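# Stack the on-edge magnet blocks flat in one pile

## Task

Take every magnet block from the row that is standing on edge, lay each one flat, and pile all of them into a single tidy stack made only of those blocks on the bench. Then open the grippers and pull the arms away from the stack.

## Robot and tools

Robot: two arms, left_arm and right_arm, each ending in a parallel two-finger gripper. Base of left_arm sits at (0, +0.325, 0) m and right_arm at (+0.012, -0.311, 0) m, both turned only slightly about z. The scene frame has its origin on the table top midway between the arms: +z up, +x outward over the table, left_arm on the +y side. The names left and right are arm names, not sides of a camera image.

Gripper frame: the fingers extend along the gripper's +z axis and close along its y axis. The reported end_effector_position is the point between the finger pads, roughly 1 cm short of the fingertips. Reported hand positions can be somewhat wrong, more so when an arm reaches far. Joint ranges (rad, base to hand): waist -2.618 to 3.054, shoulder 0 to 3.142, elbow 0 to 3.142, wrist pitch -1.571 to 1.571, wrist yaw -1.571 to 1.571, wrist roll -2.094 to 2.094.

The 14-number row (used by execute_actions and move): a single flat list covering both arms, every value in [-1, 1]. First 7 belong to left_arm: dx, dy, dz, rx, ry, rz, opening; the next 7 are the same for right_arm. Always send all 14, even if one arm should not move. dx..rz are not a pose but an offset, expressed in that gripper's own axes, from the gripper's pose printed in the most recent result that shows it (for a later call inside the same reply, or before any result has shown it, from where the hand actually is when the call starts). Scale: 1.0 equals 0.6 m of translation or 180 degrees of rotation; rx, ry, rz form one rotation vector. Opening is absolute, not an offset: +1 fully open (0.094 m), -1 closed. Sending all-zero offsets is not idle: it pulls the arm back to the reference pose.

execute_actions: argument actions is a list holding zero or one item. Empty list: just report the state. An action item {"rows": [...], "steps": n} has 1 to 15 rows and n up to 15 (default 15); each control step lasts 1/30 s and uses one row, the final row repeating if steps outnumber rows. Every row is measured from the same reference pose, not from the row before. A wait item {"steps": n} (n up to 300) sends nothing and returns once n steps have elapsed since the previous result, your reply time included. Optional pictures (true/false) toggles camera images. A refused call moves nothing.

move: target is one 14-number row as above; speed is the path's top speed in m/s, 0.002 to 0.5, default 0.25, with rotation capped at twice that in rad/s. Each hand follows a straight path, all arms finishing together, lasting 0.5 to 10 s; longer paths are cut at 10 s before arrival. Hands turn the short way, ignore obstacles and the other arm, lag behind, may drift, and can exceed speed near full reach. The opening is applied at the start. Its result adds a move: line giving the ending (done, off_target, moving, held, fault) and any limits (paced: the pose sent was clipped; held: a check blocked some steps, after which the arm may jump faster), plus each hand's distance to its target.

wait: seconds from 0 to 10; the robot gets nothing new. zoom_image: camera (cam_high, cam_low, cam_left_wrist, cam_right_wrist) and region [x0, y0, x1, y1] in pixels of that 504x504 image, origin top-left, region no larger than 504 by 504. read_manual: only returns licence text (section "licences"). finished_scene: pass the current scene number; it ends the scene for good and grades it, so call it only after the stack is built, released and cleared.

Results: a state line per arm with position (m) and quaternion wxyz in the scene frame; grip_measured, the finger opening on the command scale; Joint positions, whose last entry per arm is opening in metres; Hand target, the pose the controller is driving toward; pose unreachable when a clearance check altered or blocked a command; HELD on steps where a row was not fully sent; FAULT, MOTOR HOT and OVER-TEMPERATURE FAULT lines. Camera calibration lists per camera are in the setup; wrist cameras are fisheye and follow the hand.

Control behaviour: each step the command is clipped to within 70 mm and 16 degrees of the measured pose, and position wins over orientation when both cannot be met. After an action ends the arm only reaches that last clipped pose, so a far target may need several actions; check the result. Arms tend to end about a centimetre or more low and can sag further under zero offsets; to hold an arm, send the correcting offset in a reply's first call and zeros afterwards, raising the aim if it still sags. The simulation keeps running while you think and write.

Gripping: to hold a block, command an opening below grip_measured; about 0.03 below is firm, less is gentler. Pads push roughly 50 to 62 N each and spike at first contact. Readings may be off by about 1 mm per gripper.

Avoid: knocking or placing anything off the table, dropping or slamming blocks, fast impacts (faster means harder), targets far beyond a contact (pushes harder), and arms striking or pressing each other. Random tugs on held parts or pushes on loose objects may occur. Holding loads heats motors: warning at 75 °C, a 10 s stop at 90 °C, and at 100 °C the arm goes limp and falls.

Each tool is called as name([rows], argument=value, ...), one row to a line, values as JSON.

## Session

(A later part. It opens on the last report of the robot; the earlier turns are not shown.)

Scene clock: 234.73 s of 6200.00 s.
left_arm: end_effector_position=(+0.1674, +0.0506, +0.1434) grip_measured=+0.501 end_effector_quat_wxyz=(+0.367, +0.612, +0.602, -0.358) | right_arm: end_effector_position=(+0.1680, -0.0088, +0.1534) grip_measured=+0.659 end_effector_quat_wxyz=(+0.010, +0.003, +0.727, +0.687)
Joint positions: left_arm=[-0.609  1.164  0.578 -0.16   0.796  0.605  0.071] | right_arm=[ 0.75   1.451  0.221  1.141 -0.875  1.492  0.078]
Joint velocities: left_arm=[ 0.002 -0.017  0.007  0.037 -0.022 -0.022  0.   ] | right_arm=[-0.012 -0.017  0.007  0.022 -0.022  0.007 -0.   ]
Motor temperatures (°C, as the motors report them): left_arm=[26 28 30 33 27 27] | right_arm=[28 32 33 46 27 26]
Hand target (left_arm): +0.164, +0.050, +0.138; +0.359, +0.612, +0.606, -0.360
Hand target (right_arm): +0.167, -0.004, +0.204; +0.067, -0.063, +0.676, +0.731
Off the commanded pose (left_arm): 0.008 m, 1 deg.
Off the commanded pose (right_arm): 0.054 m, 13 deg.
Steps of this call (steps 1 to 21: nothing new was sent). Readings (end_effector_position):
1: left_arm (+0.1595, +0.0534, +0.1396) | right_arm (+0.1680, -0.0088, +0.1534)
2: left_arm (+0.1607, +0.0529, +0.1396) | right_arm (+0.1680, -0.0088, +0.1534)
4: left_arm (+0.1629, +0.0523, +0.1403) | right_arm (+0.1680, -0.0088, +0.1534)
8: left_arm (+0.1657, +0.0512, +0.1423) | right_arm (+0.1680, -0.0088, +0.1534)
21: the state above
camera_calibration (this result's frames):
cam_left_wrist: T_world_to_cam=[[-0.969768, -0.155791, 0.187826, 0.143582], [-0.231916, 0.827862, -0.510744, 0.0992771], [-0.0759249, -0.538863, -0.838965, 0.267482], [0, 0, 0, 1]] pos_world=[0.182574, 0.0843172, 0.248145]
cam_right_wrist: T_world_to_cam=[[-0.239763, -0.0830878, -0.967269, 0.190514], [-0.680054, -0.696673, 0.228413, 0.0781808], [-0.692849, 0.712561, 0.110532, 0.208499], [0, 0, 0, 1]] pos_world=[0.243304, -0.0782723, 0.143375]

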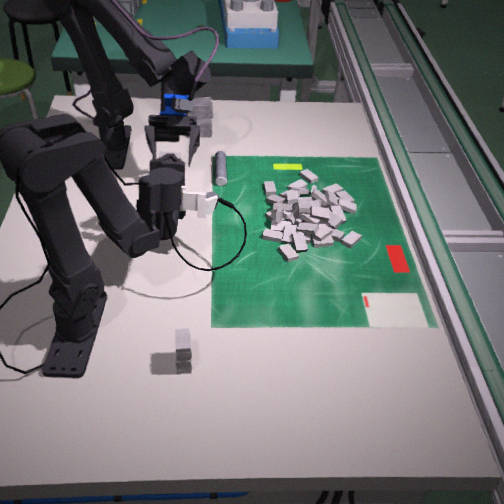

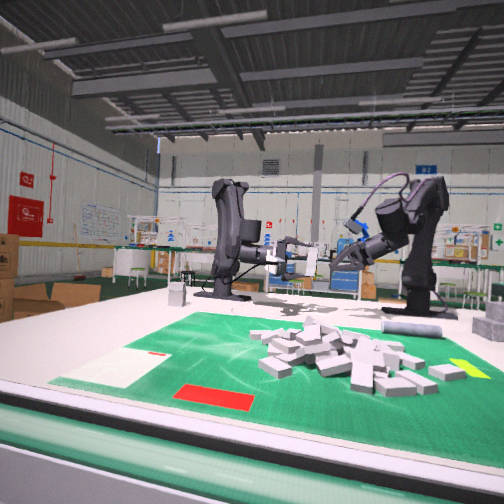

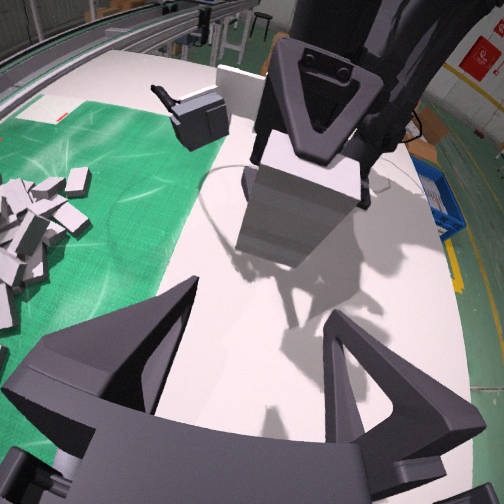

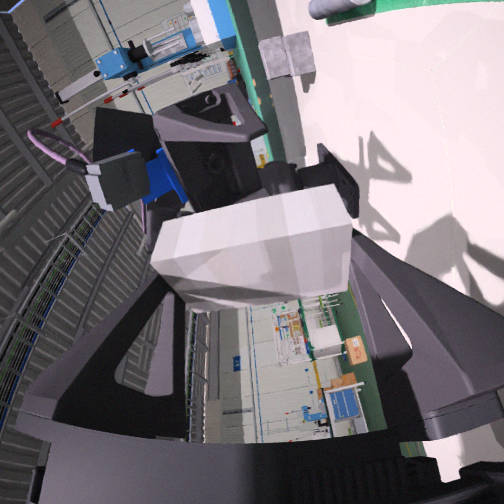

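execute_actions([
  {"rows":[[0.0007,0,0.0045,0,0,0,0.5,0.0008,0.0915,0.0045,-0.0433,0.0022,-0.054,0.62],[0.0014,0,0.009,0,0,0,0.5,0.0008,0.0915,0.0045,-0.0433,0.0022,-0.054,0.62],[0.002,0,0.0135,0,0,0,0.5,0.0008,0.0915,0.0045,-0.0433,0.0022,-0.054,0.62],[0.0027,-0.001,0.018,0,0,0,0.5,0.0008,0.0915,0.0045,-0.0433,0.0022,-0.054,0.62],[0.0034,-0.001,0.0225,0,0,0,0.5,0.0008,0.0915,0.0045,-0.0433,0.0022,-0.054,0.62],[0.004,-0.001,0.027,0,0,0,0.5,0.0008,0.0915,0.0045,-0.0433,0.0022,-0.054,0.62],[0.0047,-0.001,0.0315,0,0,0,0.5,0.0008,0.0915,0.0045,-0.0433,0.0022,-0.054,0.62],[0.0054,-0.001,0.036,0,0,0,0.5,0.0008,0.0915,0.0045,-0.0433,0.0022,-0.054,0.62],[0.006,-0.002,0.0405,0,0,0,0.5,0.0008,0.0915,0.0045,-0.0433,0.0022,-0.054,0.62],[0.0067,-0.002,0.045,0,0,0,0.5,0.0008,0.0915,0.0045,-0.0433,0.0022,-0.054,0.62],[0.0074,-0.002,0.0495,0,0,0,0.5,0.0008,0.0915,0.0045,-0.0433,0.0022,-0.054,0.62],[0.008,-0.002,0.054,0,0,0,0.5,0.0008,0.0915,0.0045,-0.0433,0.0022,-0.054,0.62],[0.0087,-0.002,0.0577,0,0,0,0.5,0.0008,0.0915,0.0045,-0.0433,0.0022,-0.054,0.62]],"steps":15},
], pictures=false)

wait(seconds=0.7)

zoom_image(camera="cam_low", region=[250, 200, 400, 300])

Scene clock: 266.40 s of 6200.00 s.
left_arm: end_effector_position=(+0.1629, +0.0265, +0.1250) grip_measured=+0.501 end_effector_quat_wxyz=(+0.360, +0.618, +0.599, -0.361) | right_arm: end_effector_position=(+0.1662, -0.0094, +0.1574) grip_measured=+0.659 end_effector_quat_wxyz=(+0.011, +0.002, +0.727, +0.687)
Joint positions: left_arm=[-0.704  1.264  0.554  0.005  0.738  0.535  0.071] | right_arm=[ 0.753  1.415  0.221  1.107 -0.871  1.49   0.078]
Joint velocities: left_arm=[-0.095  0.144 -0.037  0.286 -0.095 -0.11   0.   ] | right_arm=[-0.017 -0.017 -0.012  0.022 -0.037 -0.051 -0.   ]
Motor temperatures (°C, as the motors report them): left_arm=[26 28 30 34 27 27] | right_arm=[28 32 33 48 27 26]
Hand target (left_arm): +0.165, +0.023, +0.123; +0.367, +0.612, +0.602, -0.359
Hand target (right_arm): +0.166, -0.005, +0.206; +0.067, -0.060, +0.679, +0.729
Off the commanded pose (left_arm): 0.006 m, 1 deg.
Off the commanded pose (right_arm): 0.051 m, 12 deg.
Steps of this call (steps 1 to 90: nothing new was sent; then 28.17 s passed at rest; steps 91 to 105: all 15 steps of this action). Readings (end_effector_position):
91: left_arm (+0.1676, +0.0505, +0.1436) | right_arm (+0.1679, -0.0089, +0.1537)
92: left_arm (+0.1681, +0.0500, +0.1438) | right_arm (+0.1677, -0.0090, +0.1543)
94: left_arm (+0.1681, +0.0472, +0.1440) | right_arm (+0.1669, -0.0091, +0.1570)
98: left_arm (+0.1662, +0.0386, +0.1403) | right_arm (+0.1663, -0.0093, +0.1595)
105: the state above

Scene clock: 267.10 s of 6200.00 s.
left_arm: end_effector_position=(+0.1686, +0.0230, +0.1285) grip_measured=+0.501 end_effector_quat_wxyz=(+0.374, +0.612, +0.598, -0.357) | right_arm: end_effector_position=(+0.1661, -0.0095, +0.1567) grip_measured=+0.659 end_effector_quat_wxyz=(+0.011, +0.002, +0.728, +0.686)
Joint positions: left_arm=[-0.706  1.27   0.552  0.05   0.723  0.516  0.071] | right_arm=[ 0.753  1.415  0.221  1.103 -0.871  1.489  0.078]
Joint velocities: left_arm=[0.002 0.002 0.007 0.007 0.007 0.037 0.   ] | right_arm=[-0.002 -0.007  0.002 -0.022 -0.051 -0.022 -0.   ]
Motor temperatures (°C, as the motors report them): left_arm=[26 28 30 34 27 27] | right_arm=[28 32 33 49 27 26]
Hand target (left_arm): +0.165, +0.023, +0.124; +0.367, +0.612, +0.602, -0.359
Hand target (right_arm): +0.166, -0.005, +0.206; +0.067, -0.060, +0.679, +0.729
Off the commanded pose (left_arm): 0.007 m, 1 deg.
Off the commanded pose (right_arm): 0.052 m, 12 deg.
Steps of this call (steps 1 to 21: nothing new was sent). Readings (end_effector_position):
1: left_arm (+0.1635, +0.0258, +0.1243) | right_arm (+0.1661, -0.0094, +0.1572)
2: left_arm (+0.1641, +0.0254, +0.1243) | right_arm (+0.1661, -0.0094, +0.1571)
4: left_arm (+0.1657, +0.0246, +0.1255) | right_arm (+0.1661, -0.0094, +0.1569)
8: left_arm (+0.1675, +0.0236, +0.1274) | right_arm (+0.1661, -0.0094, +0.1568)
21: the state above
camera_calibration (this result's frames):
cam_left_wrist: T_world_to_cam=[[-0.971991, -0.153567, 0.177905, 0.144833], [-0.225581, 0.821971, -0.52295, 0.115413], [-0.0659248, -0.548435, -0.833591, 0.238083], [0, 0, 0, 1]] pos_world=[0.182507, 0.0579488, 0.233053]
cam_right_wrist: T_world_to_cam=[[-0.23768, -0.0845904, -0.967653, 0.192949], [-0.680393, -0.696476, 0.228007, 0.0757558], [-0.693234, 0.712577, 0.107984, 0.207747], [0, 0, 0, 1]] pos_world=[0.241421, -0.0789521, 0.147001]

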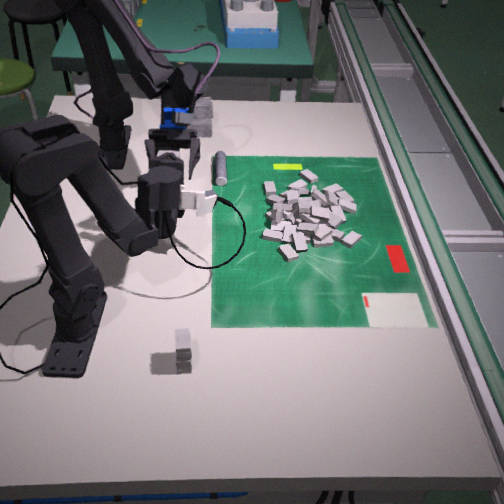

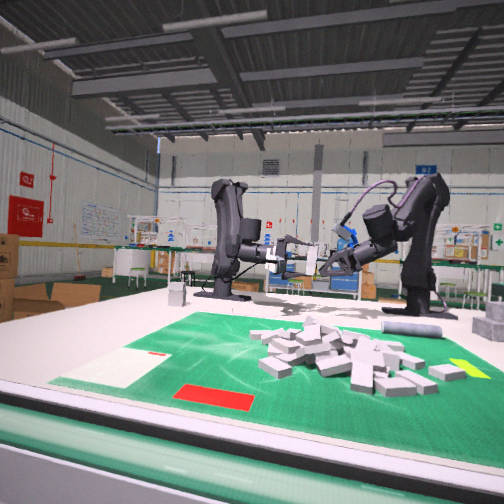

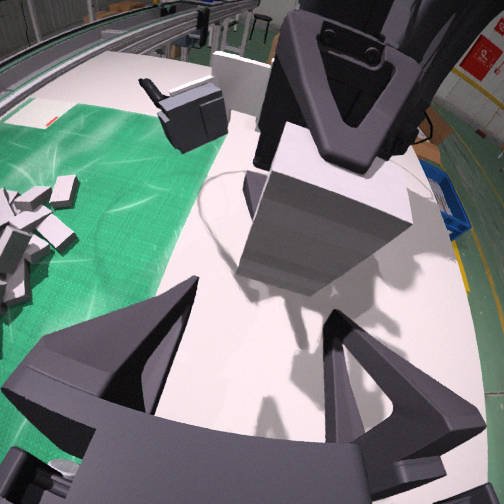

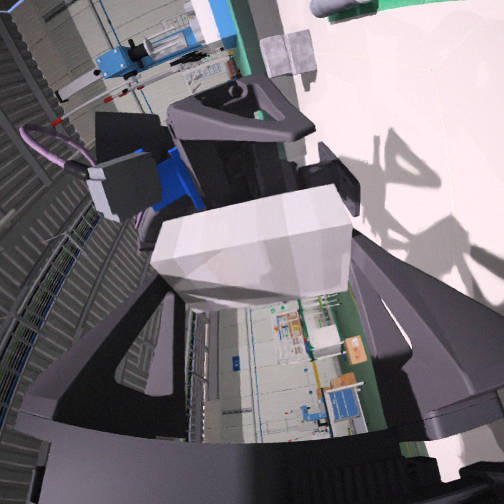

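Region (250, 200, 400, 300) of cam_low's 504x504 image, scaled by 3.360, with more detail than that image has.

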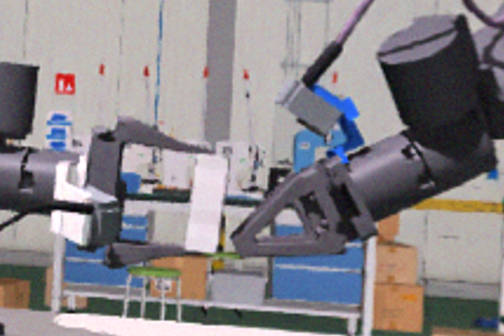

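execute_actions([
  {"rows":[[-0.004,-0.003,0.001,0.001,0.003,0,0.5,-0.0025,0.086,0.0057,-0.0442,0.0022,-0.053,0.62],[-0.008,-0.006,0.003,0.002,0.006,-0.001,0.5,-0.0025,0.086,0.0057,-0.0442,0.0022,-0.053,0.62],[-0.011,-0.009,0.006,0.004,0.009,-0.001,0.5,-0.0025,0.086,0.0057,-0.0442,0.0022,-0.053,0.62],[-0.014,-0.012,0.009,0.005,0.012,-0.002,0.5,-0.0025,0.086,0.0057,-0.0442,0.0022,-0.053,0.62],[-0.016,-0.014,0.012,0.007,0.015,-0.003,0.5,-0.0025,0.086,0.0057,-0.0442,0.0022,-0.053,0.62],[-0.018,-0.0162,0.015,0.008,0.017,-0.003,0.5,-0.0025,0.086,0.0057,-0.0442,0.0022,-0.053,0.62],[-0.02,-0.0162,0.018,0.008,0.017,-0.003,0.5,-0.0025,0.086,0.0057,-0.0442,0.0022,-0.053,0.62],[-0.022,-0.0162,0.021,0.008,0.017,-0.003,0.5,-0.0025,0.086,0.0057,-0.0442,0.0022,-0.053,0.62],[-0.024,-0.0162,0.024,0.008,0.017,-0.003,0.5,-0.0025,0.086,0.0057,-0.0442,0.0022,-0.053,0.62],[-0.0255,-0.0162,0.027,0.008,0.017,-0.003,0.5,-0.0025,0.086,0.0057,-0.0442,0.0022,-0.053,0.62],[-0.027,-0.0162,0.03,0.008,0.017,-0.003,0.5,-0.0025,0.086,0.0057,-0.0442,0.0022,-0.053,0.62],[-0.029,-0.0162,0.033,0.008,0.017,-0.003,0.5,-0.0025,0.086,0.0057,-0.0442,0.0022,-0.053,0.62],[-0.031,-0.0162,0.036,0.008,0.017,-0.003,0.5,-0.0025,0.086,0.0057,-0.0442,0.0022,-0.053,0.62],[-0.0326,-0.0162,0.0394,0.008,0.017,-0.003,0.5,-0.0025,0.086,0.0057,-0.0442,0.0022,-0.053,0.62]],"steps":15},
], pictures=false)

wait(seconds=0.7)

zoom_image(camera="cam_low", region=[250, 200, 400, 300])

Scene clock: 306.53 s of 6200.00 s.
left_arm: end_effector_position=(+0.1559, -0.0014, +0.1334) grip_measured=+0.501 end_effector_quat_wxyz=(+0.351, +0.628, +0.597, -0.354) | right_arm: end_effector_position=(+0.1661, -0.0095, +0.1567) grip_measured=+0.659 end_effector_quat_wxyz=(+0.011, +0.002, +0.728, +0.686)
Joint positions: left_arm=[-0.815  1.314  0.637 -0.005  0.65   0.477  0.071] | right_arm=[ 0.753  1.415  0.221  1.103 -0.871  1.489  0.078]
Joint velocities: left_arm=[-0.129  0.178  0.081 -0.081 -0.125 -0.11  -0.001] | right_arm=[-0.002  0.007  0.017  0.007  0.037 -0.007 -0.   ]
Motor temperatures (°C, as the motors report them): left_arm=[26 28 29 35 27 27] | right_arm=[28 32 33 51 27 26]
Hand target (left_arm): +0.159, -0.007, +0.135; +0.349, +0.623, +0.605, -0.352
Hand target (right_arm): +0.165, -0.005, +0.206; +0.066, -0.060, +0.679, +0.729
Off the commanded pose (left_arm): 0.006 m, 1 deg.
Off the commanded pose (right_arm): 0.052 m, 12 deg.
Steps of this call (steps 1 to 90: nothing new was sent; then 35.93 s passed at rest; steps 91 to 105: all 15 steps of this action). Readings (end_effector_position):
91: left_arm (+0.1687, +0.0231, +0.1283) | right_arm (+0.1661, -0.0095, +0.1567)
92: left_arm (+0.1682, +0.0230, +0.1277) | right_arm (+0.1661, -0.0095, +0.1567)
94: left_arm (+0.1647, +0.0208, +0.1273) | right_arm (+0.1661, -0.0095, +0.1567)
98: left_arm (+0.1575, +0.0109, +0.1348) | right_arm (+0.1661, -0.0095, +0.1567)
105: the state above

Scene clock: 307.23 s of 6200.00 s.
left_arm: end_effector_position=(+0.1571, -0.0021, +0.1298) grip_measured=+0.501 end_effector_quat_wxyz=(+0.347, +0.624, +0.606, -0.351) | right_arm: end_effector_position=(+0.1661, -0.0095, +0.1567) grip_measured=+0.659 end_effector_quat_wxyz=(+0.011, +0.002, +0.728, +0.686)
Joint positions: left_arm=[-0.82   1.323  0.638 -0.005  0.633  0.462  0.071] | right_arm=[ 0.753  1.415  0.221  1.103 -0.871  1.489  0.078]
Joint velocities: left_arm=[ 0.002 -0.002  0.002 -0.051 -0.022 -0.037  0.001] | right_arm=[ 0.017 -0.012  0.002 -0.037  0.022 -0.022  0.001]
Motor temperatures (°C, as the motors report them): left_arm=[26 28 30 35 27 27] | right_arm=[28 32 33 51 27 26]
Hand target (left_arm): +0.159, -0.007, +0.135; +0.349, +0.623, +0.605, -0.352
Hand target (right_arm): +0.165, -0.005, +0.206; +0.066, -0.060, +0.679, +0.729
Off the commanded pose (left_arm): 0.007 m, 0 deg.
Off the commanded pose (right_arm): 0.052 m, 12 deg.
Steps of this call (steps 1 to 21: nothing new was sent). Readings (end_effector_position):
1: left_arm (+0.1556, -0.0022, +0.1321) | right_arm (+0.1661, -0.0095, +0.1567)
2: left_arm (+0.1556, -0.0023, +0.1311) | right_arm (+0.1661, -0.0095, +0.1567)
4: left_arm (+0.1560, -0.0023, +0.1303) | right_arm (+0.1661, -0.0095, +0.1567)
8: left_arm (+0.1567, -0.0022, +0.1300) | right_arm (+0.1661, -0.0095, +0.1567)
21: the state above
camera_calibration (this result's frames):
cam_left_wrist: T_world_to_cam=[[-0.97034, -0.146806, 0.192065, 0.127552], [-0.222349, 0.853796, -0.470737, 0.126956], [-0.094877, -0.499481, -0.861114, 0.23291], [0, 0, 0, 1]] pos_world=[0.174095, 0.0266654, 0.235827]
cam_right_wrist: T_world_to_cam=[[-0.23768, -0.0845904, -0.967653, 0.192949], [-0.680393, -0.696476, 0.228007, 0.0757558], [-0.693234, 0.712577, 0.107984, 0.207747], [0, 0, 0, 1]] pos_world=[0.241421, -0.0789521, 0.147001]

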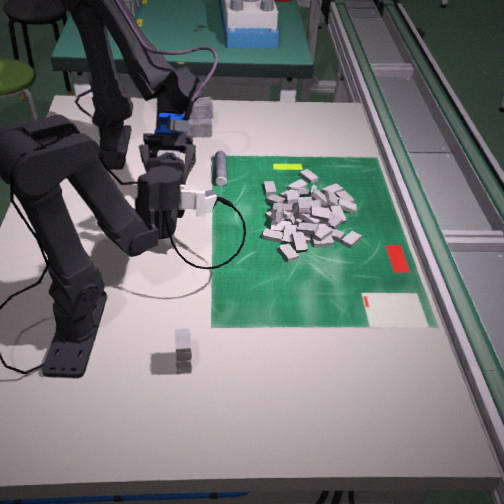

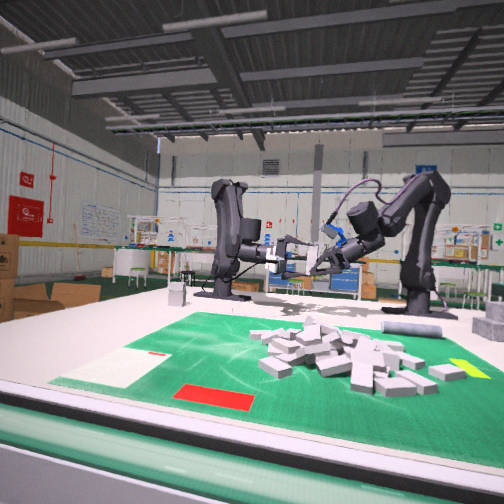

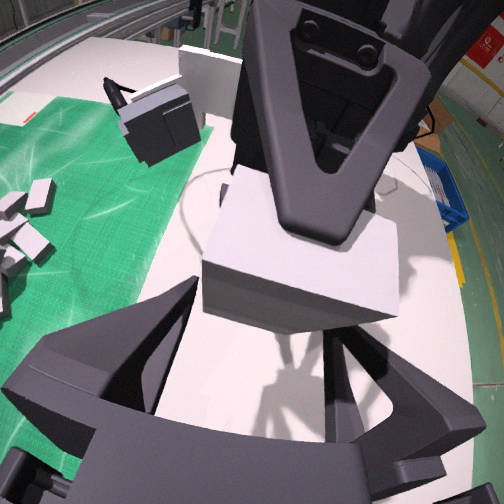

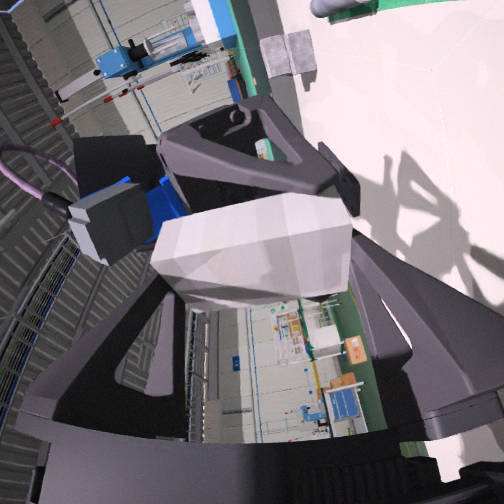

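Region (250, 200, 400, 300) of cam_low's 504x504 image, scaled by 3.360, with more detail than that image has.

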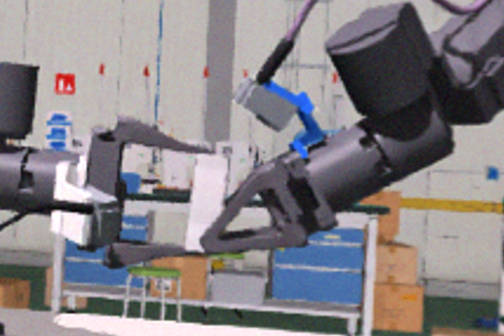

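execute_actions([
  {"rows":[[-0.008,0.004,0.003,0,0,0,0.5,-0.0025,0.086,0.0057,-0.0442,0.0022,-0.053,0.62],[-0.011,0.006,0.004,0,0,0,0.5,-0.0025,0.086,0.0057,-0.0442,0.0022,-0.053,0.62],[-0.014,0.007,0.005,0,0,0,0.5,-0.0025,0.086,0.0057,-0.0442,0.0022,-0.053,0.62],[-0.017,0.009,0.005,0,0,0,0.5,-0.0025,0.086,0.0057,-0.0442,0.0022,-0.053,0.62],[-0.02,0.011,0.006,0,0,0,0.5,-0.0025,0.086,0.0057,-0.0442,0.0022,-0.053,0.62],[-0.0235,0.0123,0.007,0,0,0,0.5,-0.0025,0.086,0.0057,-0.0442,0.0022,-0.053,0.62]],"steps":15},
], pictures=false)

wait(seconds=0.5)

zoom_image(camera="cam_low", region=[270, 225, 360, 295])

Scene clock: 316.63 s of 6200.00 s.
left_arm: end_effector_position=(+0.1650, -0.0104, +0.1393) grip_measured=+0.501 end_effector_quat_wxyz=(+0.354, +0.623, +0.603, -0.351) | right_arm: end_effector_position=(+0.1661, -0.0095, +0.1567) grip_measured=+0.659 end_effector_quat_wxyz=(+0.011, +0.002, +0.728, +0.686)
Joint positions: left_arm=[-0.82   1.349  0.688 -0.013  0.631  0.462  0.071] | right_arm=[ 0.753  1.415  0.221  1.103 -0.871  1.489  0.078]
Joint velocities: left_arm=[ 0.002 -0.012 -0.007  0.051 -0.037 -0.037  0.   ] | right_arm=[-0.007 -0.017  0.012 -0.037 -0.037 -0.037 -0.001]
Motor temperatures (°C, as the motors report them): left_arm=[26 28 30 35 27 27] | right_arm=[28 32 33 52 27 26]
Hand target (left_arm): +0.164, -0.013, +0.140; +0.347, +0.623, +0.606, -0.351
Hand target (right_arm): +0.165, -0.005, +0.206; +0.066, -0.060, +0.679, +0.729
Off the commanded pose (left_arm): 0.003 m, 1 deg.
Off the commanded pose (right_arm): 0.052 m, 12 deg.
Steps of this call (steps 1 to 90: nothing new was sent; then 5.90 s passed at rest; steps 91 to 105: all 15 steps of this action). Readings (end_effector_position):
91: left_arm (+0.1572, -0.0020, +0.1298) | right_arm (+0.1661, -0.0095, +0.1567)
92: left_arm (+0.1574, -0.0023, +0.1300) | right_arm (+0.1661, -0.0095, +0.1567)
94: left_arm (+0.1590, -0.0040, +0.1311) | right_arm (+0.1661, -0.0095, +0.1567)
98: left_arm (+0.1639, -0.0092, +0.1370) | right_arm (+0.1661, -0.0095, +0.1567)
105: the state above

Scene clock: 317.13 s of 6200.00 s.
left_arm: end_effector_position=(+0.1649, -0.0103, +0.1391) grip_measured=+0.501 end_effector_quat_wxyz=(+0.353, +0.623, +0.603, -0.351) | right_arm: end_effector_position=(+0.1661, -0.0095, +0.1567) grip_measured=+0.659 end_effector_quat_wxyz=(+0.011, +0.002, +0.728, +0.686)
Joint positions: left_arm=[-0.82   1.349  0.688 -0.014  0.631  0.462  0.071] | right_arm=[ 0.753  1.415  0.221  1.103 -0.871  1.489  0.078]
Joint velocities: left_arm=[ 0.012  0.007  0.007 -0.051 -0.022  0.007  0.001] | right_arm=[-0.002  0.002  0.002  0.022 -0.007 -0.007  0.001]
Motor temperatures (°C, as the motors report them): left_arm=[26 28 30 35 27 27] | right_arm=[28 32 33 52 27 26]
Hand target (left_arm): +0.164, -0.013, +0.140; +0.347, +0.623, +0.606, -0.351
Hand target (right_arm): +0.165, -0.005, +0.206; +0.066, -0.060, +0.679, +0.729
Off the commanded pose (left_arm): 0.003 m, 1 deg.
Off the commanded pose (right_arm): 0.052 m, 12 deg.
Steps of this call (steps 1 to 15: nothing new was sent). Readings (end_effector_position):
1: left_arm (+0.1650, -0.0103, +0.1392) | right_arm (+0.1661, -0.0095, +0.1567)
2: left_arm (+0.1650, -0.0103, +0.1392) | right_arm (+0.1661, -0.0095, +0.1567)
4: left_arm (+0.1649, -0.0103, +0.1392) | right_arm (+0.1661, -0.0095, +0.1567)
8: left_arm (+0.1649, -0.0103, +0.1391) | right_arm (+0.1661, -0.0095, +0.1567)
15: the state above
camera_calibration (this result's frames):
cam_left_wrist: T_world_to_cam=[[-0.971999, -0.146308, 0.183883, 0.133531], [-0.218811, 0.848842, -0.481238, 0.140872], [-0.0856782, -0.507998, -0.857086, 0.235378], [0, 0, 0, 1]] pos_world=[0.180783, 0.0195299, 0.244979]
cam_right_wrist: T_world_to_cam=[[-0.23768, -0.0845904, -0.967653, 0.192949], [-0.680393, -0.696476, 0.228007, 0.0757558], [-0.693234, 0.712577, 0.107984, 0.207747], [0, 0, 0, 1]] pos_world=[0.241421, -0.0789521, 0.147001]

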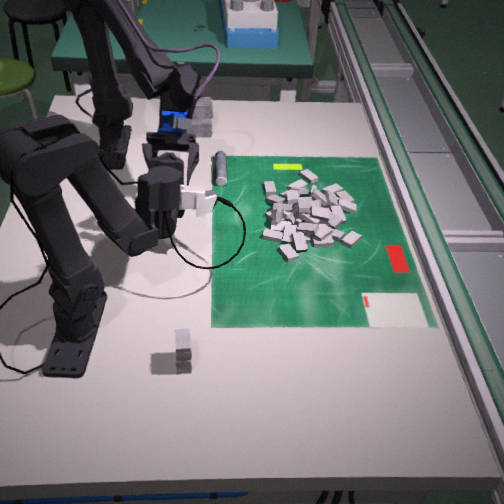

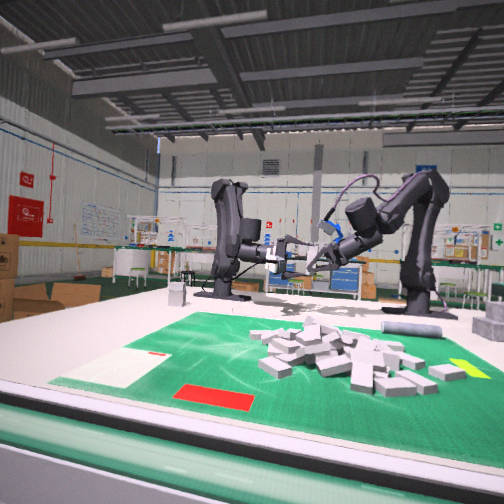

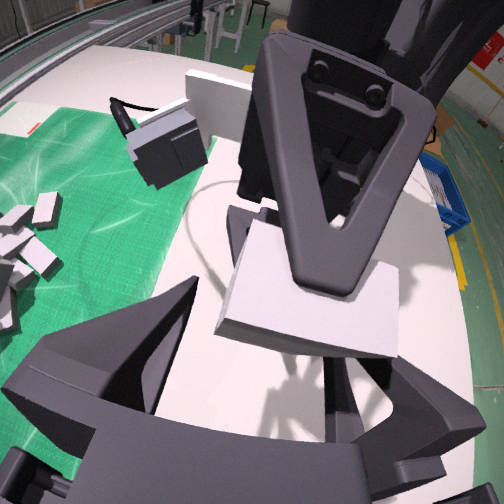

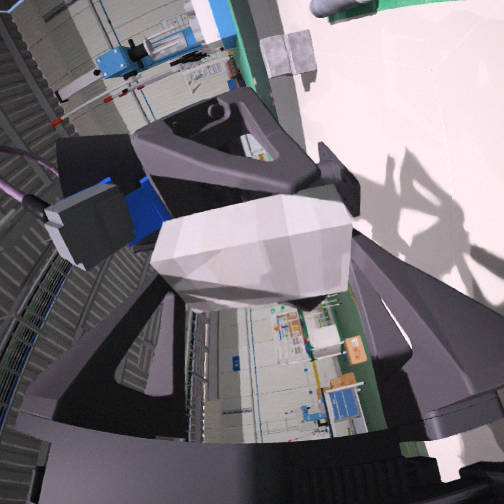

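Region (270, 225, 360, 295) of cam_low's 504x504 image, scaled by 5.600, with more detail than that image has.

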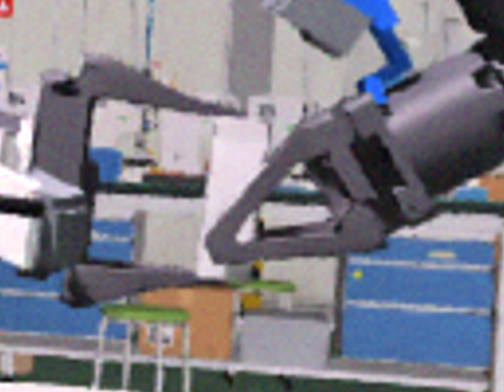

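execute_actions([
  {"rows":[[0.004,-0.002,0.001,0,0.005,-0.002,0.4,-0.0025,0.086,0.0057,-0.0442,0.0022,-0.053,0.62],[0.006,-0.003,0.0015,0,0.006,-0.003,0.35,-0.0025,0.086,0.0057,-0.0442,0.0022,-0.053,0.62],[0.008,-0.004,0.002,0,0.007,-0.004,0.3,-0.0025,0.086,0.0057,-0.0442,0.0022,-0.053,0.62],[0.0103,-0.005,0.0022,0,0.008,-0.004,0.25,-0.0025,0.086,0.0057,-0.0442,0.0022,-0.053,0.62],[0.0103,-0.005,0.0022,0,0.008,-0.004,0.2,-0.0025,0.086,0.0057,-0.0442,0.0022,-0.053,0.62],[0.0103,-0.005,0.0022,0,0.008,-0.004,0.15,-0.0025,0.086,0.0057,-0.0442,0.0022,-0.053,0.62]],"steps":15},
], pictures=false)

wait(seconds=0.5)

zoom_image(camera="cam_low", region=[270, 225, 360, 295])

Scene clock: 325.50 s of 6200.00 s.
left_arm: end_effector_position=(+0.1666, -0.0095, +0.1379) grip_measured=+0.151 end_effector_quat_wxyz=(+0.354, +0.622, +0.607, -0.346) | right_arm: end_effector_position=(+0.1661, -0.0095, +0.1567) grip_measured=+0.659 end_effector_quat_wxyz=(+0.011, +0.002, +0.728, +0.686)
Joint positions: left_arm=[-0.82   1.349  0.688 -0.017  0.619  0.462  0.054] | right_arm=[ 0.753  1.415  0.221  1.103 -0.871  1.489  0.078]
Joint velocities: left_arm=[ 0.012  0.007  0.007 -0.007  0.037 -0.037 -0.   ] | right_arm=[-0.012 -0.002  0.007 -0.022 -0.051 -0.066 -0.   ]
Motor temperatures (°C, as the motors report them): left_arm=[26 28 31 35 27 27] | right_arm=[28 32 33 53 27 26]
Hand target (left_arm): +0.162, -0.008, +0.133; +0.343, +0.624, +0.611, -0.345
Hand target (right_arm): +0.165, -0.005, +0.206; +0.066, -0.060, +0.679, +0.729
Off the commanded pose (left_arm): 0.007 m, 1 deg.
Off the commanded pose (right_arm): 0.052 m, 12 deg.
Steps of this call (steps 1 to 90: nothing new was sent; then 4.87 s passed at rest; steps 91 to 105: all 15 steps of this action). Readings (end_effector_position):
91: left_arm (+0.1650, -0.0102, +0.1390) | right_arm (+0.1661, -0.0095, +0.1567)
92: left_arm (+0.1652, -0.0101, +0.1389) | right_arm (+0.1661, -0.0095, +0.1567)
94: left_arm (+0.1657, -0.0100, +0.1386) | right_arm (+0.1661, -0.0095, +0.1567)
98: left_arm (+0.1663, -0.0097, +0.1381) | right_arm (+0.1661, -0.0095, +0.1567)
105: the state above

Scene clock: 326.00 s of 6200.00 s.
left_arm: end_effector_position=(+0.1668, -0.0095, +0.1378) grip_measured=+0.151 end_effector_quat_wxyz=(+0.354, +0.622, +0.607, -0.345) | right_arm: end_effector_position=(+0.1661, -0.0095, +0.1567) grip_measured=+0.659 end_effector_quat_wxyz=(+0.011, +0.002, +0.728, +0.686)
Joint positions: left_arm=[-0.82   1.349  0.688 -0.017  0.618  0.462  0.054] | right_arm=[ 0.753  1.415  0.221  1.103 -0.871  1.489  0.078]
Joint velocities: left_arm=[-0.007  0.017 -0.002 -0.007 -0.022 -0.095 -0.001] | right_arm=[-0.002 -0.017 -0.012 -0.022 -0.007  0.037  0.001]
Motor temperatures (°C, as the motors report them): left_arm=[26 28 31 35 27 27] | right_arm=[28 32 33 53 27 26]
Hand target (left_arm): +0.162, -0.008, +0.133; +0.343, +0.624, +0.611, -0.345
Hand target (right_arm): +0.165, -0.005, +0.206; +0.066, -0.060, +0.679, +0.729
Off the commanded pose (left_arm): 0.007 m, 1 deg.
Off the commanded pose (right_arm): 0.052 m, 12 deg.
Steps of this call (steps 1 to 15: nothing new was sent). Readings (end_effector_position):
1: left_arm (+0.1666, -0.0095, +0.1379) | right_arm (+0.1661, -0.0095, +0.1567)
2: left_arm (+0.1667, -0.0095, +0.1378) | right_arm (+0.1661, -0.0095, +0.1567)
4: left_arm (+0.1667, -0.0095, +0.1378) | right_arm (+0.1661, -0.0095, +0.1567)
8: left_arm (+0.1667, -0.0095, +0.1378) | right_arm (+0.1661, -0.0095, +0.1567)
15: the state above
camera_calibration (this result's frames):
cam_left_wrist: T_world_to_cam=[[-0.971224, -0.157482, 0.178671, 0.136163], [-0.22539, 0.850161, -0.475842, 0.140383], [-0.0769622, -0.50242, -0.861192, 0.233975], [0, 0, 0, 1]] pos_world=[0.181893, 0.0196488, 0.243969]
cam_right_wrist: T_world_to_cam=[[-0.23768, -0.0845904, -0.967653, 0.192949], [-0.680393, -0.696476, 0.228007, 0.0757558], [-0.693234, 0.712577, 0.107984, 0.207747], [0, 0, 0, 1]] pos_world=[0.241421, -0.0789521, 0.147001]

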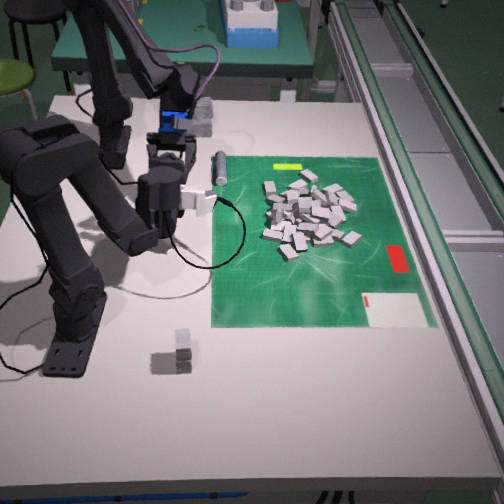

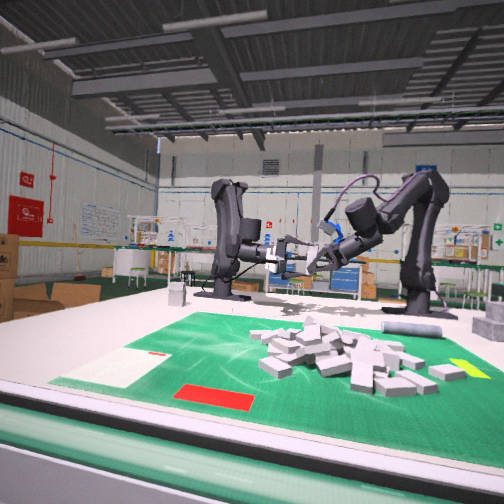

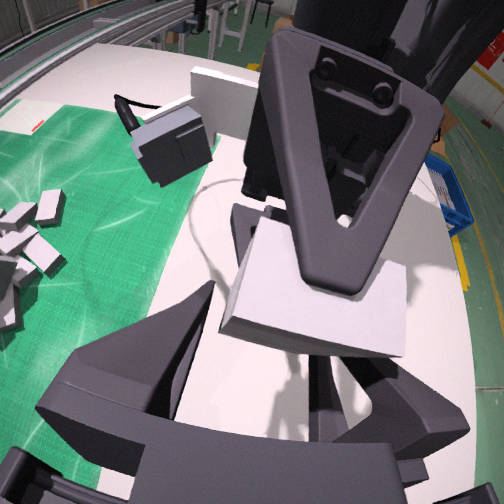

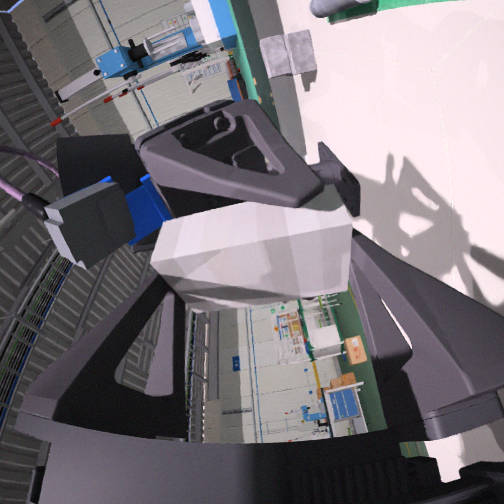

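Region (270, 225, 360, 295) of cam_low's 504x504 image, scaled by 5.600, with more detail than that image has.

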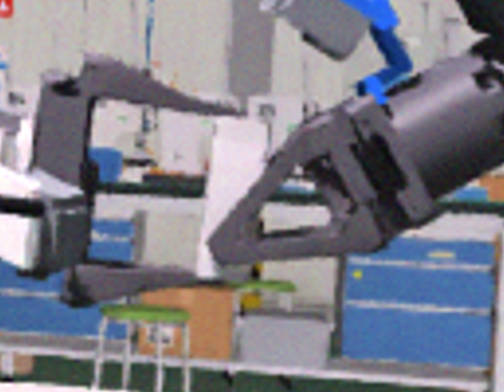

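execute_actions([
  {"rows":[[0.0036,-0.006,0.001,0.006,0.0014,0,0.15,-0.0025,0.086,0.0057,-0.0442,0.0022,-0.053,0.62],[0.0072,-0.0113,0.0017,0.012,0.0027,0.0008,0.15,-0.0025,0.086,0.0057,-0.0442,0.0022,-0.053,0.62]],"steps":15},
], pictures=false)

wait(seconds=0.5)

zoom_image(camera="cam_low", region=[270, 225, 360, 295])

Scene clock: 339.40 s of 6200.00 s.
left_arm: end_effector_position=(+0.1642, -0.0095, +0.1379) grip_measured=+0.151 end_effector_quat_wxyz=(+0.352, +0.626, +0.602, -0.349) | right_arm: end_effector_position=(+0.1661, -0.0095, +0.1567) grip_measured=+0.659 end_effector_quat_wxyz=(+0.011, +0.002, +0.728, +0.686)
Joint positions: left_arm=[-0.82   1.349  0.688 -0.022  0.631  0.472  0.054] | right_arm=[ 0.753  1.415  0.221  1.103 -0.871  1.489  0.078]
Joint velocities: left_arm=[-0.012 -0.022 -0.007 -0.022  0.037  0.037  0.001] | right_arm=[-0.002  0.002  0.002  0.007 -0.007 -0.066  0.   ]
Motor temperatures (°C, as the motors report them): left_arm=[26 29 30 35 27 27] | right_arm=[28 32 33 53 27 26]
Hand target (left_arm): +0.160, -0.008, +0.134; +0.340, +0.631, +0.601, -0.354
Hand target (right_arm): +0.165, -0.005, +0.206; +0.066, -0.060, +0.679, +0.729
Off the commanded pose (left_arm): 0.006 m, 2 deg.
Off the commanded pose (right_arm): 0.052 m, 12 deg.
Steps of this call (steps 1 to 90: nothing new was sent; then 9.90 s passed at rest; steps 91 to 105: all 15 steps of this action). Readings (end_effector_position):
91: left_arm (+0.1668, -0.0095, +0.1378) | right_arm (+0.1661, -0.0095, +0.1567)
92: left_arm (+0.1664, -0.0095, +0.1379) | right_arm (+0.1661, -0.0095, +0.1567)
94: left_arm (+0.1655, -0.0096, +0.1379) | right_arm (+0.1661, -0.0095, +0.1567)
98: left_arm (+0.1646, -0.0095, +0.1379) | right_arm (+0.1661, -0.0095, +0.1567)
105: the state above

Scene clock: 339.90 s of 6200.00 s.
left_arm: end_effector_position=(+0.1641, -0.0095, +0.1379) grip_measured=+0.151 end_effector_quat_wxyz=(+0.352, +0.627, +0.602, -0.349) | right_arm: end_effector_position=(+0.1661, -0.0095, +0.1567) grip_measured=+0.659 end_effector_quat_wxyz=(+0.011, +0.002, +0.728, +0.686)
Joint positions: left_arm=[-0.82   1.349  0.688 -0.022  0.632  0.472  0.054] | right_arm=[ 0.753  1.415  0.221  1.103 -0.871  1.489  0.078]
Joint velocities: left_arm=[-0.022  0.012 -0.007 -0.007  0.037 -0.037 -0.001] | right_arm=[-0.002 -0.012 -0.002  0.022 -0.007  0.022  0.   ]
Motor temperatures (°C, as the motors report them): left_arm=[26 29 30 35 27 27] | right_arm=[28 32 33 53 27 26]
Hand target (left_arm): +0.160, -0.008, +0.134; +0.340, +0.631, +0.601, -0.354
Hand target (right_arm): +0.165, -0.005, +0.206; +0.066, -0.060, +0.679, +0.729
Off the commanded pose (left_arm): 0.006 m, 2 deg.
Off the commanded pose (right_arm): 0.052 m, 12 deg.
Steps of this call (steps 1 to 15: nothing new was sent). Readings (end_effector_position):
1: left_arm (+0.1642, -0.0095, +0.1379) | right_arm (+0.1661, -0.0095, +0.1567)
2: left_arm (+0.1642, -0.0095, +0.1379) | right_arm (+0.1661, -0.0095, +0.1567)
4: left_arm (+0.1641, -0.0095, +0.1379) | right_arm (+0.1661, -0.0095, +0.1567)
8: left_arm (+0.1641, -0.0095, +0.1379) | right_arm (+0.1661, -0.0095, +0.1567)
15: the state above
camera_calibration (this result's frames):
cam_left_wrist: T_world_to_cam=[[-0.973537, -0.141402, 0.179532, 0.133968], [-0.21192, 0.852618, -0.477632, 0.137894], [-0.0855343, -0.503039, -0.860021, 0.235062], [0, 0, 0, 1]] pos_world=[0.179751, 0.019618, 0.243969]
cam_right_wrist: T_world_to_cam=[[-0.23768, -0.0845904, -0.967653, 0.192949], [-0.680393, -0.696476, 0.228007, 0.0757558], [-0.693234, 0.712577, 0.107984, 0.207747], [0, 0, 0, 1]] pos_world=[0.241421, -0.0789521, 0.147001]

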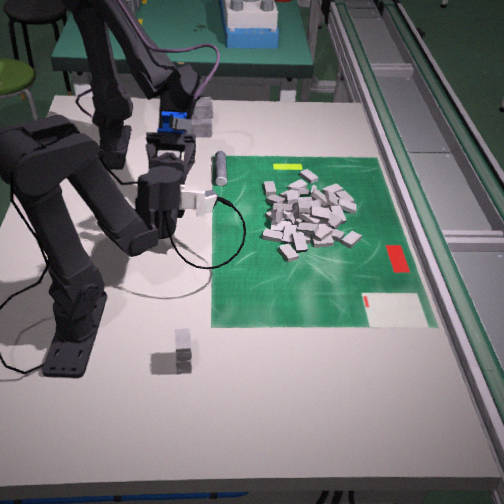

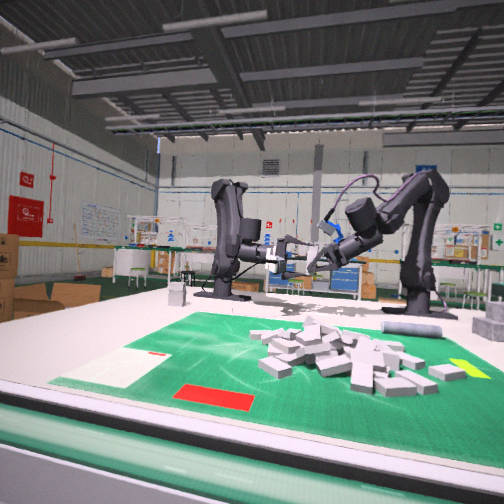

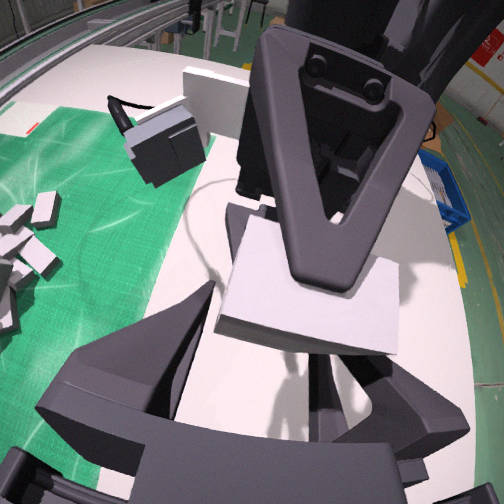

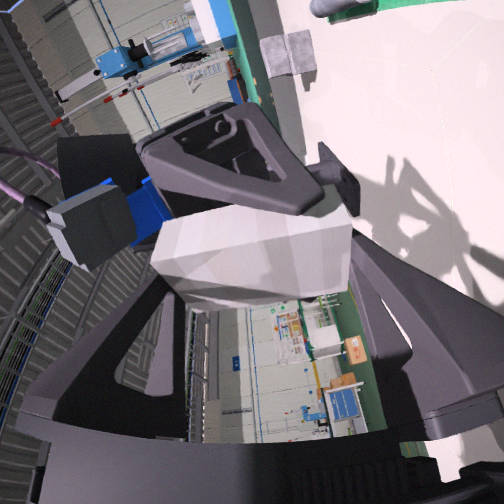

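Region (270, 225, 360, 295) of cam_low's 504x504 image, scaled by 5.600, with more detail than that image has.

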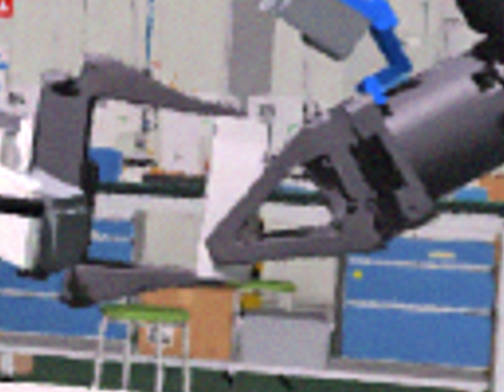

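execute_actions([
  {"rows":[[0.01,-0.004,0.001,0.0035,0.007,-0.006,0.15,-0.0025,0.086,0.0057,-0.0442,0.0022,-0.053,0.62],[0.0157,-0.0065,0.0012,0.0053,0.0103,-0.0085,0.15,-0.0025,0.086,0.0057,-0.0442,0.0022,-0.053,0.62]],"steps":15},
], pictures=false)

wait(seconds=0.4)

zoom_image(camera="cam_low", region=[270, 225, 360, 295])

Scene clock: 348.20 s of 6200.00 s.
left_arm: end_effector_position=(+0.1621, -0.0074, +0.1344) grip_measured=+0.151 end_effector_quat_wxyz=(+0.342, +0.627, +0.607, -0.349) | right_arm: end_effector_position=(+0.1661, -0.0095, +0.1567) grip_measured=+0.659 end_effector_quat_wxyz=(+0.011, +0.002, +0.728, +0.686)
Joint positions: left_arm=[-0.82   1.349  0.688 -0.043  0.632  0.472  0.054] | right_arm=[ 0.753  1.415  0.221  1.103 -0.871  1.489  0.078]
Joint velocities: left_arm=[-0.007  0.007 -0.012  0.037  0.051  0.051 -0.001] | right_arm=[-0.002 -0.007 -0.007  0.11  -0.066  0.007 -0.   ]
Motor temperatures (°C, as the motors report them): left_arm=[26 28 30 35 27 27] | right_arm=[28 32 33 54 27 26]
Hand target (left_arm): +0.160, -0.005, +0.129; +0.332, +0.627, +0.612, -0.348
Hand target (right_arm): +0.165, -0.005, +0.206; +0.066, -0.060, +0.679, +0.729
Off the commanded pose (left_arm): 0.006 m, 1 deg.
Off the commanded pose (right_arm): 0.052 m, 12 deg.
Steps of this call (steps 1 to 90: nothing new was sent; then 4.80 s passed at rest; steps 91 to 105: all 15 steps of this action). Readings (end_effector_position):
91: left_arm (+0.1640, -0.0094, +0.1377) | right_arm (+0.1661, -0.0095, +0.1567)
92: left_arm (+0.1637, -0.0091, +0.1372) | right_arm (+0.1661, -0.0095, +0.1567)
94: left_arm (+0.1631, -0.0085, +0.1362) | right_arm (+0.1661, -0.0095, +0.1567)
98: left_arm (+0.1625, -0.0078, +0.1350) | right_arm (+0.1661, -0.0095, +0.1567)
105: the state above

Scene clock: 348.60 s of 6200.00 s.
left_arm: end_effector_position=(+0.1621, -0.0073, +0.1343) grip_measured=+0.151 end_effector_quat_wxyz=(+0.342, +0.627, +0.607, -0.349) | right_arm: end_effector_position=(+0.1661, -0.0095, +0.1567) grip_measured=+0.659 end_effector_quat_wxyz=(+0.011, +0.002, +0.728, +0.686)
Joint positions: left_arm=[-0.82   1.349  0.688 -0.044  0.632  0.472  0.054] | right_arm=[ 0.753  1.415  0.221  1.103 -0.871  1.489  0.078]
Joint velocities: left_arm=[ 0.012  0.002 -0.012  0.022 -0.095 -0.022 -0.001] | right_arm=[-0.002  0.002  0.007  0.051  0.022 -0.022  0.001]
Motor temperatures (°C, as the motors report them): left_arm=[26 28 30 35 27 27] | right_arm=[28 32 33 54 27 26]
Hand target (left_arm): +0.160, -0.005, +0.129; +0.332, +0.627, +0.612, -0.348
Hand target (right_arm): +0.165, -0.005, +0.206; +0.066, -0.060, +0.679, +0.729
Off the commanded pose (left_arm): 0.006 m, 1 deg.
Off the commanded pose (right_arm): 0.052 m, 12 deg.
Steps of this call (steps 1 to 12: nothing new was sent). Readings (end_effector_position):
1: left_arm (+0.1621, -0.0074, +0.1344) | right_arm (+0.1661, -0.0095, +0.1567)
2: left_arm (+0.1621, -0.0074, +0.1344) | right_arm (+0.1661, -0.0095, +0.1567)
4: left_arm (+0.1621, -0.0073, +0.1343) | right_arm (+0.1661, -0.0095, +0.1567)
8: left_arm (+0.1621, -0.0073, +0.1343) | right_arm (+0.1661, -0.0095, +0.1567)
12: the state above
camera_calibration (this result's frames):
cam_left_wrist: T_world_to_cam=[[-0.970817, -0.144381, 0.191491, 0.130895], [-0.218799, 0.860152, -0.460722, 0.13278], [-0.0981918, -0.489175, -0.866641, 0.235964], [0, 0, 0, 1]] pos_world=[0.179297, 0.0201154, 0.240605]
cam_right_wrist: T_world_to_cam=[[-0.23768, -0.0845904, -0.967653, 0.192949], [-0.680393, -0.696476, 0.228007, 0.0757558], [-0.693234, 0.712577, 0.107984, 0.207747], [0, 0, 0, 1]] pos_world=[0.241421, -0.0789521, 0.147001]

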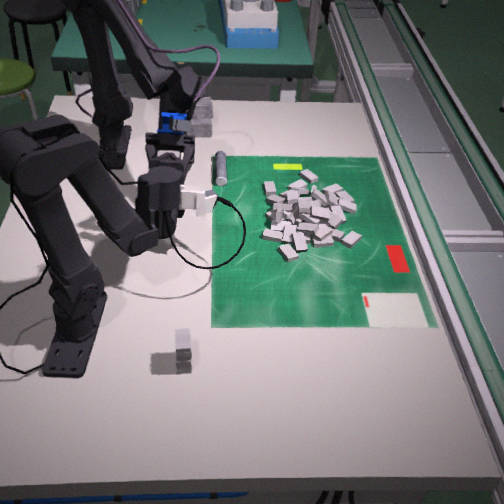

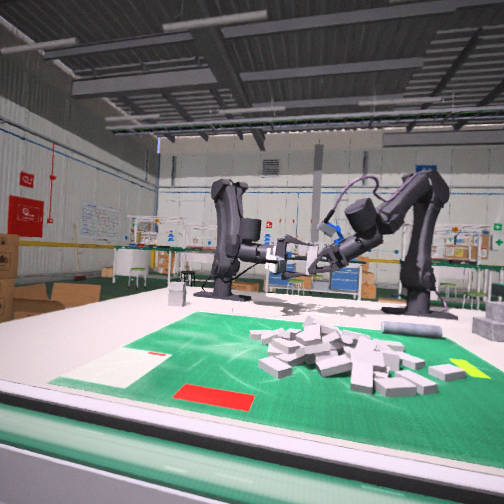

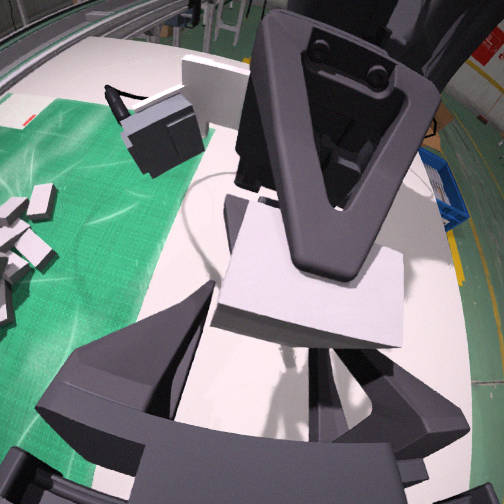

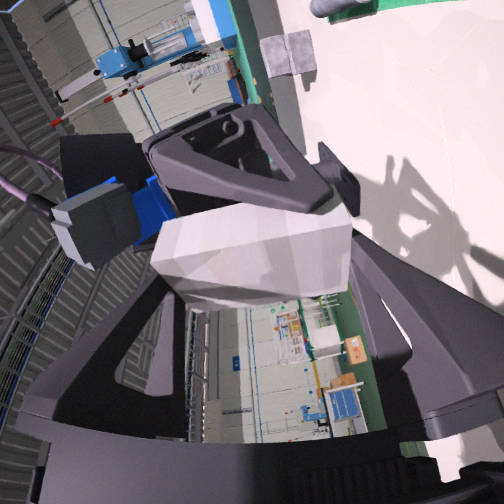

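Region (270, 225, 360, 295) of cam_low's 504x504 image, scaled by 5.600, with more detail than that image has.

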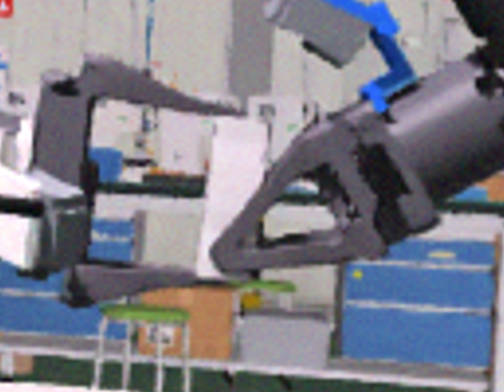

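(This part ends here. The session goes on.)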